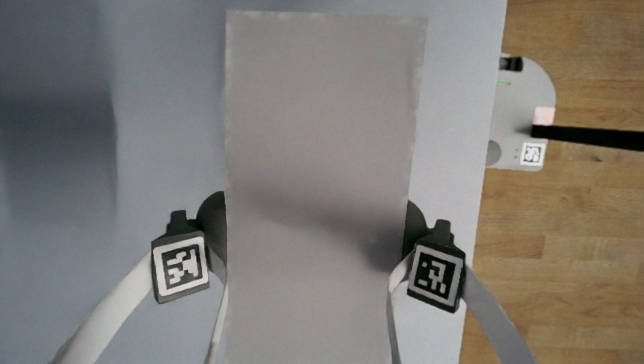

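>>> execute_actions([
  {"r3":{"joints":{"lift_m":0.898}}},
], cameras=[])

>>> execute_actions([
  {"r3":{"joints":{"gripper_m":0.17}}},
], cameras=[])

>>> execute_actions([
  {"r3":{"joints":{"lift_m":1.05}}},
], cameras=[])

>>> execute_actions([
  {"r3":{"joints":{"arm_m":0}}},
], cameras=[])

>>> finished_scene(scene=1)

Scene clock: 333.00 s.
r1.base_odometry: x=-0.305 y=+1.718 heading=+2.357 (m, m, rad; r1's odometry frame)
r1.turned_by_wheels: +0.000 (rad since the last result)
r1.turned_by_imu: +0.000 (rad since the last result)
r1.base_tilt: forward=+0.4 right=-0.4 (deg)
r1.lidar_m: 2.16 2.58 1.53 1.95 2.02 2.34 2.23 0.81 0.59 0.57 0.59 0.80
r1.head_depth_mm: - - - - - - 1131 / - - - - - - - / - - - - - - - / 3334 3490 3020 - - - - / 3234 3523 2945 732 611 - - / 3161 3495 2944 727 599 868 1127 / 3169 3507 2937 725 581 892 1089
r1.base_status: not commanded
r1.joint_positions: lift_m=+1.097 arm_m=+0.001 wrist_yaw_rad=+0.000 wrist_pitch_rad=-1.564 wrist_roll_rad=+1.569 gripper_m=+0.170 head_pan_rad=-1.576 head_tilt_rad=-0.593
r1.joint_status: not commanded
r1.motor_effort: left_wheel=-1(1) right_wheel=+2(2) lift_m=+34(34) arm_m=-3(4) wrist_yaw_rad=+0(0) wrist_pitch_rad=-2(2) wrist_roll_rad=+1(0) gripper_m=+0(0) head_pan_rad=+3(2) head_tilt_rad=-3(3) (%)
r1.hand_pose: x=-0.0215 y=-0.1236 z=+0.9792 quat_wxyz=(+0.001, +0.000, -0.709, -0.705) (m; r1's base frame)
r1.wrist_depth_mm: 545 804 - - - - - / 555 792 - - - - - / 560 800 - - - - - / 559 802 - - - - - / 549 912 - - - - - / - 913 - - - - - / 583 831 - - - - -
r2.base_odometry: x=-0.883 y=-0.022 heading=-1.145 (m, m, rad; r2's odometry frame)
r2.turned_by_wheels: +0.000 (rad since the last result)
r2.turned_by_imu: +0.000 (rad since the last result)
r2.base_tilt: forward=+0.7 right=+0.2 (deg)
r2.lidar_m: 1.98 2.64 2.44 2.34 2.43 2.31 2.20 0.77 0.56 0.54 0.55 0.75
r2.head_depth_mm: - - - - - - 1096 / - - - - - - - / - - - - - - - / - 3282 2978 751 606 - - / 2943 2853 3147 751 605 - - / 2963 2922 3144 753 587 801 990 / 2882 3064 3129 755 589 797 975
r2.base_status: not commanded
r2.joint_positions: lift_m=+1.100 arm_m=+0.000 wrist_yaw_rad=+0.001 wrist_pitch_rad=-1.546 wrist_roll_rad=+1.567 gripper_m=+0.170 head_pan_rad=-1.577 head_tilt_rad=-0.593
r2.joint_status: not commanded
r2.motor_effort: left_wheel=-1(1) right_wheel=+1(0) lift_m=+31(32) arm_m=-3(3) wrist_yaw_rad=+0(1) wrist_pitch_rad=-4(4) wrist_roll_rad=+1(2) gripper_m=-1(0) head_pan_rad=+3(3) head_tilt_rad=-4(4) (%)
r2.hand_pose: x=-0.0216 y=-0.1273 z=+0.9817 quat_wxyz=(+0.002, +0.001, -0.716, -0.698) (m; r2's base frame)
r2.wrist_depth_mm: 393 712 - - - - - / 498 690 - - - - - / 309 707 - - - - - / 307 710 - - - - - / 310 768 - - - - - / 307 822 - - - - - / 329 721 - - - - -
r3.base_odometry: x=+1.389 y=-0.372 heading=-0.343 (m, m, rad; r3's odometry frame)
r3.turned_by_wheels: +0.000 (rad since the last result)
r3.turned_by_imu: +0.001 (rad since the last result)
r3.base_tilt: forward=-0.5 right=-0.8 (deg)
r3.lidar_m: 2.60 2.29 1.63 1.56 1.60 2.12 2.17 0.58 1.02 0.97 1.00 0.96
r3.head_depth_mm: 1074 1198 1308 - 688 581 1134 / 1071 1191 - 898 708 585 1136 / 1066 1183 - - 669 588 1144 / 1057 1171 1280 952 718 592 538 / 1044 1167 1280 920 722 596 541 / 1049 1153 1274 925 729 599 543 / 1040 1153 1273 935 730 601 533
r3.base_status: not commanded
r3.joint_positions: lift_m=+0.898 arm_m=+0.350 wrist_yaw_rad=+0.000 wrist_pitch_rad=-1.559 wrist_roll_rad=+1.567 gripper_m=+0.020 head_pan_rad=-1.563 head_tilt_rad=-0.593
r3.joint_status: all done
r3.on_its_own: gripper_m is held at +0.019, not at your -0.020, by its stall guard, which is not easing now
r3.motor_effort: left_wheel=-3(3) right_wheel=+2(2) lift_m=+16(21) arm_m=+3(3) wrist_yaw_rad=+0(0) wrist_pitch_rad=-2(2) wrist_roll_rad=+2(2) gripper_m=-24(24) head_pan_rad=-2(2) head_tilt_rad=-4(4) (%)
r3.hand_pose: x=-0.0215 y=-0.4733 z=+0.7804 quat_wxyz=(+0.002, +0.001, -0.711, -0.703) (m; r3's base frame)
r3.wrist_depth_mm: 164 164 162 131 164 164 164 / 169 168 138 134 132 169 169 / 174 175 142 138 137 175 175 / 180 180 147 142 178 180 179 / 186 186 151 147 145 185 185 / 193 191 157 151 150 192 191 / 197 198 162 156 197 197 198
pictures: none
No camera images: the call's "cameras" was empty. Leave "cameras" out to get every camera's image.

Scene clock: 335.00 s.
r1.base_odometry: x=-0.305 y=+1.718 heading=+2.357 (m, m, rad; r1's odometry frame)
r1.turned_by_wheels: +0.000 (rad since the last result)
r1.turned_by_imu: +0.000 (rad since the last result)
r1.base_tilt: forward=+0.4 right=-0.5 (deg)
r1.lidar_m: 2.15 2.58 1.53 1.94 2.01 2.33 2.24 0.81 0.59 0.57 0.59 0.80
r1.head_depth_mm: - - - - - - 1132 / - - - - - - - / - - - - - - - / 3298 3484 3030 - - - - / 3256 3497 2953 731 610 - - / 3166 3538 2943 728 599 870 1131 / 3176 3531 2907 725 580 891 1089
r1.base_status: not commanded
r1.joint_positions: lift_m=+1.097 arm_m=+0.001 wrist_yaw_rad=+0.000 wrist_pitch_rad=-1.564 wrist_roll_rad=+1.569 gripper_m=+0.170 head_pan_rad=-1.576 head_tilt_rad=-0.593
r1.joint_status: not commanded
r1.motor_effort: left_wheel=-1(2) right_wheel=+2(2) lift_m=+34(35) arm_m=-3(3) wrist_yaw_rad=+0(0) wrist_pitch_rad=-3(3) wrist_roll_rad=+0(0) gripper_m=+0(1) head_pan_rad=+3(3) head_tilt_rad=-3(3) (%)
r1.hand_pose: x=-0.0215 y=-0.1236 z=+0.9792 quat_wxyz=(+0.001, +0.000, -0.709, -0.705) (m; r1's base frame)
r1.wrist_depth_mm: 541 769 - - - - - / 552 792 - - - - - / 553 785 - - - - - / 560 812 - - - - - / 547 899 - - - - - / - 901 - - - - - / 588 835 - - - - -
r2.base_odometry: x=-0.883 y=-0.022 heading=-1.145 (m, m, rad; r2's odometry frame)
r2.turned_by_wheels: +0.000 (rad since the last result)
r2.turned_by_imu: +0.000 (rad since the last result)
r2.base_tilt: forward=+0.8 right=+0.0 (deg)
r2.lidar_m: 1.99 2.64 2.44 2.34 2.43 2.31 2.19 0.77 0.56 0.53 0.55 0.75
r2.head_depth_mm: - - - - - - 1095 / - - - - - - - / - - - - - - - / - 3287 2951 751 604 - - / 2946 2881 3132 751 607 - - / 2954 2872 3107 753 588 803 993 / 2935 3023 3182 752 588 797 969
r2.base_status: not commanded
r2.joint_positions: lift_m=+1.100 arm_m=+0.000 wrist_yaw_rad=+0.001 wrist_pitch_rad=-1.546 wrist_roll_rad=+1.567 gripper_m=+0.170 head_pan_rad=-1.577 head_tilt_rad=-0.593
r2.joint_status: not commanded
r2.motor_effort: left_wheel=-1(2) right_wheel=+1(1) lift_m=+31(32) arm_m=-3(3) wrist_yaw_rad=-1(0) wrist_pitch_rad=-4(4) wrist_roll_rad=+1(1) gripper_m=+0(0) head_pan_rad=+3(3) head_tilt_rad=-5(5) (%)
r2.hand_pose: x=-0.0216 y=-0.1273 z=+0.9817 quat_wxyz=(+0.002, +0.001, -0.716, -0.698) (m; r2's base frame)
r2.wrist_depth_mm: 391 697 - - - - - / 502 699 - - - - - / 307 696 - - - - - / 311 709 - - - - - / 307 775 - - - - - / 306 830 - - - - - / 324 720 - - - - -
r3.base_odometry: x=+1.389 y=-0.372 heading=-0.343 (m, m, rad; r3's odometry frame)
r3.turned_by_wheels: +0.000 (rad since the last result)
r3.turned_by_imu: +0.000 (rad since the last result)
r3.base_tilt: forward=-0.4 right=-0.8 (deg)
r3.lidar_m: 2.60 2.30 1.63 1.56 1.60 2.11 2.17 0.58 1.02 0.97 1.00 0.96
r3.head_depth_mm: 1077 1202 1300 - 687 580 1134 / 1071 1187 - 900 710 586 1142 / 1067 1188 - - 693 577 1140 / 1055 1175 1281 951 720 592 538 / 1052 1168 1288 919 725 597 540 / 1044 1161 1282 927 730 599 542 / 1043 1156 1270 936 732 600 532
r3.base_status: not commanded
r3.joint_positions: lift_m=+0.898 arm_m=+0.350 wrist_yaw_rad=+0.000 wrist_pitch_rad=-1.566 wrist_roll_rad=+1.567 gripper_m=+0.170 head_pan_rad=-1.563 head_tilt_rad=-0.593
r3.joint_status: all done
r3.motor_effort: left_wheel=-3(3) right_wheel=+2(2) lift_m=+15(15) arm_m=+2(3) wrist_yaw_rad=-1(1) wrist_pitch_rad=-1(3) wrist_roll_rad=+2(2) gripper_m=+0(97) head_pan_rad=-3(2) head_tilt_rad=-4(4) (%)
r3.hand_pose: x=-0.0215 y=-0.4715 z=+0.7806 quat_wxyz=(+0.002, +0.001, -0.708, -0.706) (m; r3's base frame)
r3.wrist_depth_mm: 164 164 163 136 163 166 166 / 168 169 140 139 141 170 171 / 174 174 145 143 173 174 175 / 180 179 149 148 178 179 181 / 184 185 155 153 185 186 187 / - 193 159 158 191 194 194 / 198 197 165 164 198 199 203
pictures: none
No camera images: the call's "cameras" was empty. Leave "cameras" out to get every camera's image.

Scene clock: 337.20 s.
r1.base_odometry: x=-0.305 y=+1.718 heading=+2.357 (m, m, rad; r1's odometry frame)
r1.turned_by_wheels: +0.000 (rad since the last result)
r1.turned_by_imu: +0.000 (rad since the last result)
r1.base_tilt: forward=+0.4 right=-0.5 (deg)
r1.lidar_m: 2.15 2.59 1.53 1.94 2.01 2.34 2.24 0.81 0.59 0.57 0.59 0.80
r1.head_depth_mm: - - - - - - 1129 / - - - - - - - / - - - - - - - / 3307 3518 3056 - - - - / 3242 3533 2959 731 612 - - / 3158 3471 2940 728 600 869 1124 / 3186 3469 2933 725 581 894 1091
r1.base_status: not commanded
r1.joint_positions: lift_m=+1.097 arm_m=+0.001 wrist_yaw_rad=+0.000 wrist_pitch_rad=-1.564 wrist_roll_rad=+1.569 gripper_m=+0.170 head_pan_rad=-1.576 head_tilt_rad=-0.593
r1.joint_status: not commanded
r1.motor_effort: left_wheel=-1(1) right_wheel=+2(2) lift_m=+34(35) arm_m=-4(3) wrist_yaw_rad=+0(0) wrist_pitch_rad=-3(3) wrist_roll_rad=+1(0) gripper_m=+0(0) head_pan_rad=+3(3) head_tilt_rad=-3(3) (%)
r1.hand_pose: x=-0.0215 y=-0.1236 z=+0.9792 quat_wxyz=(+0.001, +0.000, -0.709, -0.705) (m; r1's base frame)
r1.wrist_depth_mm: 545 778 - - - - - / 545 794 - - - - - / 556 804 - - - - - / 558 776 - - - - - / 547 867 - - - - - / - 916 - - - - - / 588 856 - - - - -
r2.base_odometry: x=-0.883 y=-0.022 heading=-1.145 (m, m, rad; r2's odometry frame)
r2.turned_by_wheels: +0.000 (rad since the last result)
r2.turned_by_imu: +0.000 (rad since the last result)
r2.base_tilt: forward=+0.9 right=+0.1 (deg)
r2.lidar_m: 1.98 2.64 2.43 2.34 2.42 2.31 2.20 0.77 0.56 0.54 0.55 0.75
r2.head_depth_mm: - - - - - - 1098 / - - - - - - - / - - - - - - - / - 3362 2957 751 606 - - / 2932 2867 3106 751 605 - - / 2890 2883 3142 755 589 801 993 / 2899 3040 3183 754 588 798 974
r2.base_status: not commanded
r2.joint_positions: lift_m=+1.100 arm_m=+0.000 wrist_yaw_rad=+0.001 wrist_pitch_rad=-1.546 wrist_roll_rad=+1.567 gripper_m=+0.170 head_pan_rad=-1.577 head_tilt_rad=-0.593
r2.joint_status: not commanded
r2.motor_effort: left_wheel=-1(1) right_wheel=+0(0) lift_m=+31(32) arm_m=-3(3) wrist_yaw_rad=+0(0) wrist_pitch_rad=-4(4) wrist_roll_rad=+1(1) gripper_m=+0(2) head_pan_rad=+3(3) head_tilt_rad=-4(4) (%)
r2.hand_pose: x=-0.0216 y=-0.1273 z=+0.9817 quat_wxyz=(+0.002, +0.001, -0.716, -0.698) (m; r2's base frame)
r2.wrist_depth_mm: 397 712 - - - - - / 505 704 - - - - - / 310 702 - - - - - / 310 695 - - - - - / 309 735 - - - - - / 303 821 - - - - - / 330 732 - - - - -
r3.base_odometry: x=+1.389 y=-0.372 heading=-0.343 (m, m, rad; r3's odometry frame)
r3.turned_by_wheels: +0.000 (rad since the last result)
r3.turned_by_imu: +0.000 (rad since the last result)
r3.base_tilt: forward=-0.4 right=-0.6 (deg)
r3.lidar_m: 2.59 2.30 1.64 1.56 1.60 2.12 2.17 0.58 1.02 0.97 1.00 0.96
r3.head_depth_mm: - 1222 1304 893 705 582 1136 / - 1216 1274 899 709 586 1143 / - - 1197 908 653 589 1145 / 1049 1176 - 883 720 593 537 / 1052 1167 1283 923 723 596 542 / 1043 1162 1276 933 729 599 542 / 1041 1151 1273 931 735 600 532
r3.base_status: not commanded
r3.joint_positions: lift_m=+1.050 arm_m=+0.350 wrist_yaw_rad=+0.000 wrist_pitch_rad=-1.566 wrist_roll_rad=+1.567 gripper_m=+0.170 head_pan_rad=-1.563 head_tilt_rad=-0.593
r3.joint_status: all done
r3.motor_effort: left_wheel=-3(3) right_wheel=+2(2) lift_m=+23(23) arm_m=+3(3) wrist_yaw_rad=+0(1) wrist_pitch_rad=-1(1) wrist_roll_rad=+2(2) gripper_m=+0(0) head_pan_rad=-3(2) head_tilt_rad=-4(5) (%)
r3.hand_pose: x=-0.0215 y=-0.4715 z=+0.9321 quat_wxyz=(+0.002, +0.001, -0.708, -0.706) (m; r3's base frame)
r3.wrist_depth_mm: 305 304 304 303 306 309 - / 312 315 313 285 314 317 - / 321 319 324 293 325 328 - / 334 335 334 302 331 340 - / 342 347 344 310 350 348 - / - 353 357 322 356 360 - / 367 369 368 372 367 - -
pictures: none
No camera images: the call's "cameras" was empty. Leave "cameras" out to get every camera's image.

Scene clock: 340.97 s.
r1.base_odometry: x=-0.305 y=+1.718 heading=+2.357 (m, m, rad; r1's odometry frame)
r1.turned_by_wheels: +0.000 (rad since the last result)
r1.turned_by_imu: +0.000 (rad since the last result)
r1.base_tilt: forward=+0.3 right=-0.5 (deg)
r1.lidar_m: 2.16 2.58 1.53 1.94 2.01 2.33 2.23 0.81 0.59 0.57 0.59 0.81
r1.head_depth_mm: - - - - - - 1132 / - - - - - - - / - - - - - - - / 3292 3512 3028 - - - - / 3252 3523 2937 730 611 - - / 3169 3509 2931 728 599 868 1122 / 3175 3476 2924 725 581 891 1087
r1.base_status: not commanded
r1.joint_positions: lift_m=+1.097 arm_m=+0.001 wrist_yaw_rad=+0.000 wrist_pitch_rad=-1.564 wrist_roll_rad=+1.569 gripper_m=+0.170 head_pan_rad=-1.576 head_tilt_rad=-0.593
r1.joint_status: not commanded
r1.motor_effort: left_wheel=-1(1) right_wheel=+2(2) lift_m=+34(34) arm_m=-3(4) wrist_yaw_rad=+0(0) wrist_pitch_rad=-3(3) wrist_roll_rad=+0(0) gripper_m=+0(1) head_pan_rad=+3(2) head_tilt_rad=-3(3) (%)
r1.hand_pose: x=-0.0215 y=-0.1236 z=+0.9792 quat_wxyz=(+0.001, +0.000, -0.709, -0.705) (m; r1's base frame)
r1.wrist_depth_mm: 536 770 - - - - - / 547 785 - - - - - / 550 788 - - - - - / 556 809 - - - - - / 550 898 - - - - - / - 896 - - - - - / 594 839 - - - - -
r2.base_odometry: x=-0.883 y=-0.022 heading=-1.145 (m, m, rad; r2's odometry frame)
r2.turned_by_wheels: +0.000 (rad since the last result)
r2.turned_by_imu: +0.000 (rad since the last result)
r2.base_tilt: forward=+0.8 right=+0.1 (deg)
r2.lidar_m: 1.99 2.65 2.44 2.34 2.42 2.32 2.19 0.77 0.56 0.54 0.55 0.75
r2.head_depth_mm: - - - - - - 1099 / - - - - - - - / - - - - - - - / - 3331 2943 750 605 - - / 2952 2892 3094 751 606 - - / 2919 2892 3150 752 587 805 989 / 2911 3034 3140 755 588 798 970
r2.base_status: not commanded
r2.joint_positions: lift_m=+1.100 arm_m=+0.000 wrist_yaw_rad=+0.001 wrist_pitch_rad=-1.546 wrist_roll_rad=+1.567 gripper_m=+0.170 head_pan_rad=-1.577 head_tilt_rad=-0.593
r2.joint_status: not commanded
r2.motor_effort: left_wheel=-2(1) right_wheel=+1(1) lift_m=+32(32) arm_m=-3(3) wrist_yaw_rad=-1(0) wrist_pitch_rad=-4(4) wrist_roll_rad=+1(2) gripper_m=+0(0) head_pan_rad=+3(4) head_tilt_rad=-4(5) (%)
r2.hand_pose: x=-0.0216 y=-0.1273 z=+0.9817 quat_wxyz=(+0.002, +0.001, -0.716, -0.698) (m; r2's base frame)
r2.wrist_depth_mm: 396 708 - - - - - / 507 701 - - - - - / 306 705 - - - - - / 311 713 - - - - - / 312 766 - - - - - / 307 853 - - - - - / 329 706 - - - - -
r3.base_odometry: x=+1.389 y=-0.372 heading=-0.343 (m, m, rad; r3's odometry frame)
r3.turned_by_wheels: +0.000 (rad since the last result)
r3.turned_by_imu: +0.000 (rad since the last result)
r3.base_tilt: forward=-0.5 right=-0.8 (deg)
r3.lidar_m: 2.60 2.29 1.64 1.56 1.61 2.12 2.17 0.58 1.02 0.97 1.00 0.96
r3.head_depth_mm: 1074 1186 - - - - - / 1072 1171 - - - - - / 1065 1161 - - - - - / 1060 1174 1296 914 721 610 - / 1050 1165 1287 923 724 609 540 / 1044 1159 1284 929 730 598 542 / 1042 1156 1273 939 732 604 534
r3.base_status: not commanded
r3.joint_positions: lift_m=+1.050 arm_m=+0.000 wrist_yaw_rad=+0.000 wrist_pitch_rad=-1.566 wrist_roll_rad=+1.567 gripper_m=+0.170 head_pan_rad=-1.563 head_tilt_rad=-0.593
r3.joint_status: all done
r3.motor_effort: left_wheel=-3(3) right_wheel=+1(1) lift_m=+23(23) arm_m=-3(4) wrist_yaw_rad=+1(0) wrist_pitch_rad=+0(1) wrist_roll_rad=+2(2) gripper_m=+0(0) head_pan_rad=-3(2) head_tilt_rad=-4(5) (%)
r3.hand_pose: x=-0.0215 y=-0.1221 z=+0.9321 quat_wxyz=(+0.002, +0.001, -0.708, -0.706) (m; r3's base frame)
r3.wrist_depth_mm: 306 313 - - - - - / 313 319 - - - - - / 320 326 - - - - - / 330 337 - - - - - / 339 - - - - - - / - 359 - - - - - / 366 370 - - - - -
pictures: none
No camera images: the call's "cameras" was empty. Leave "cameras" out to get every camera's image.

The scene is finished: the task was done.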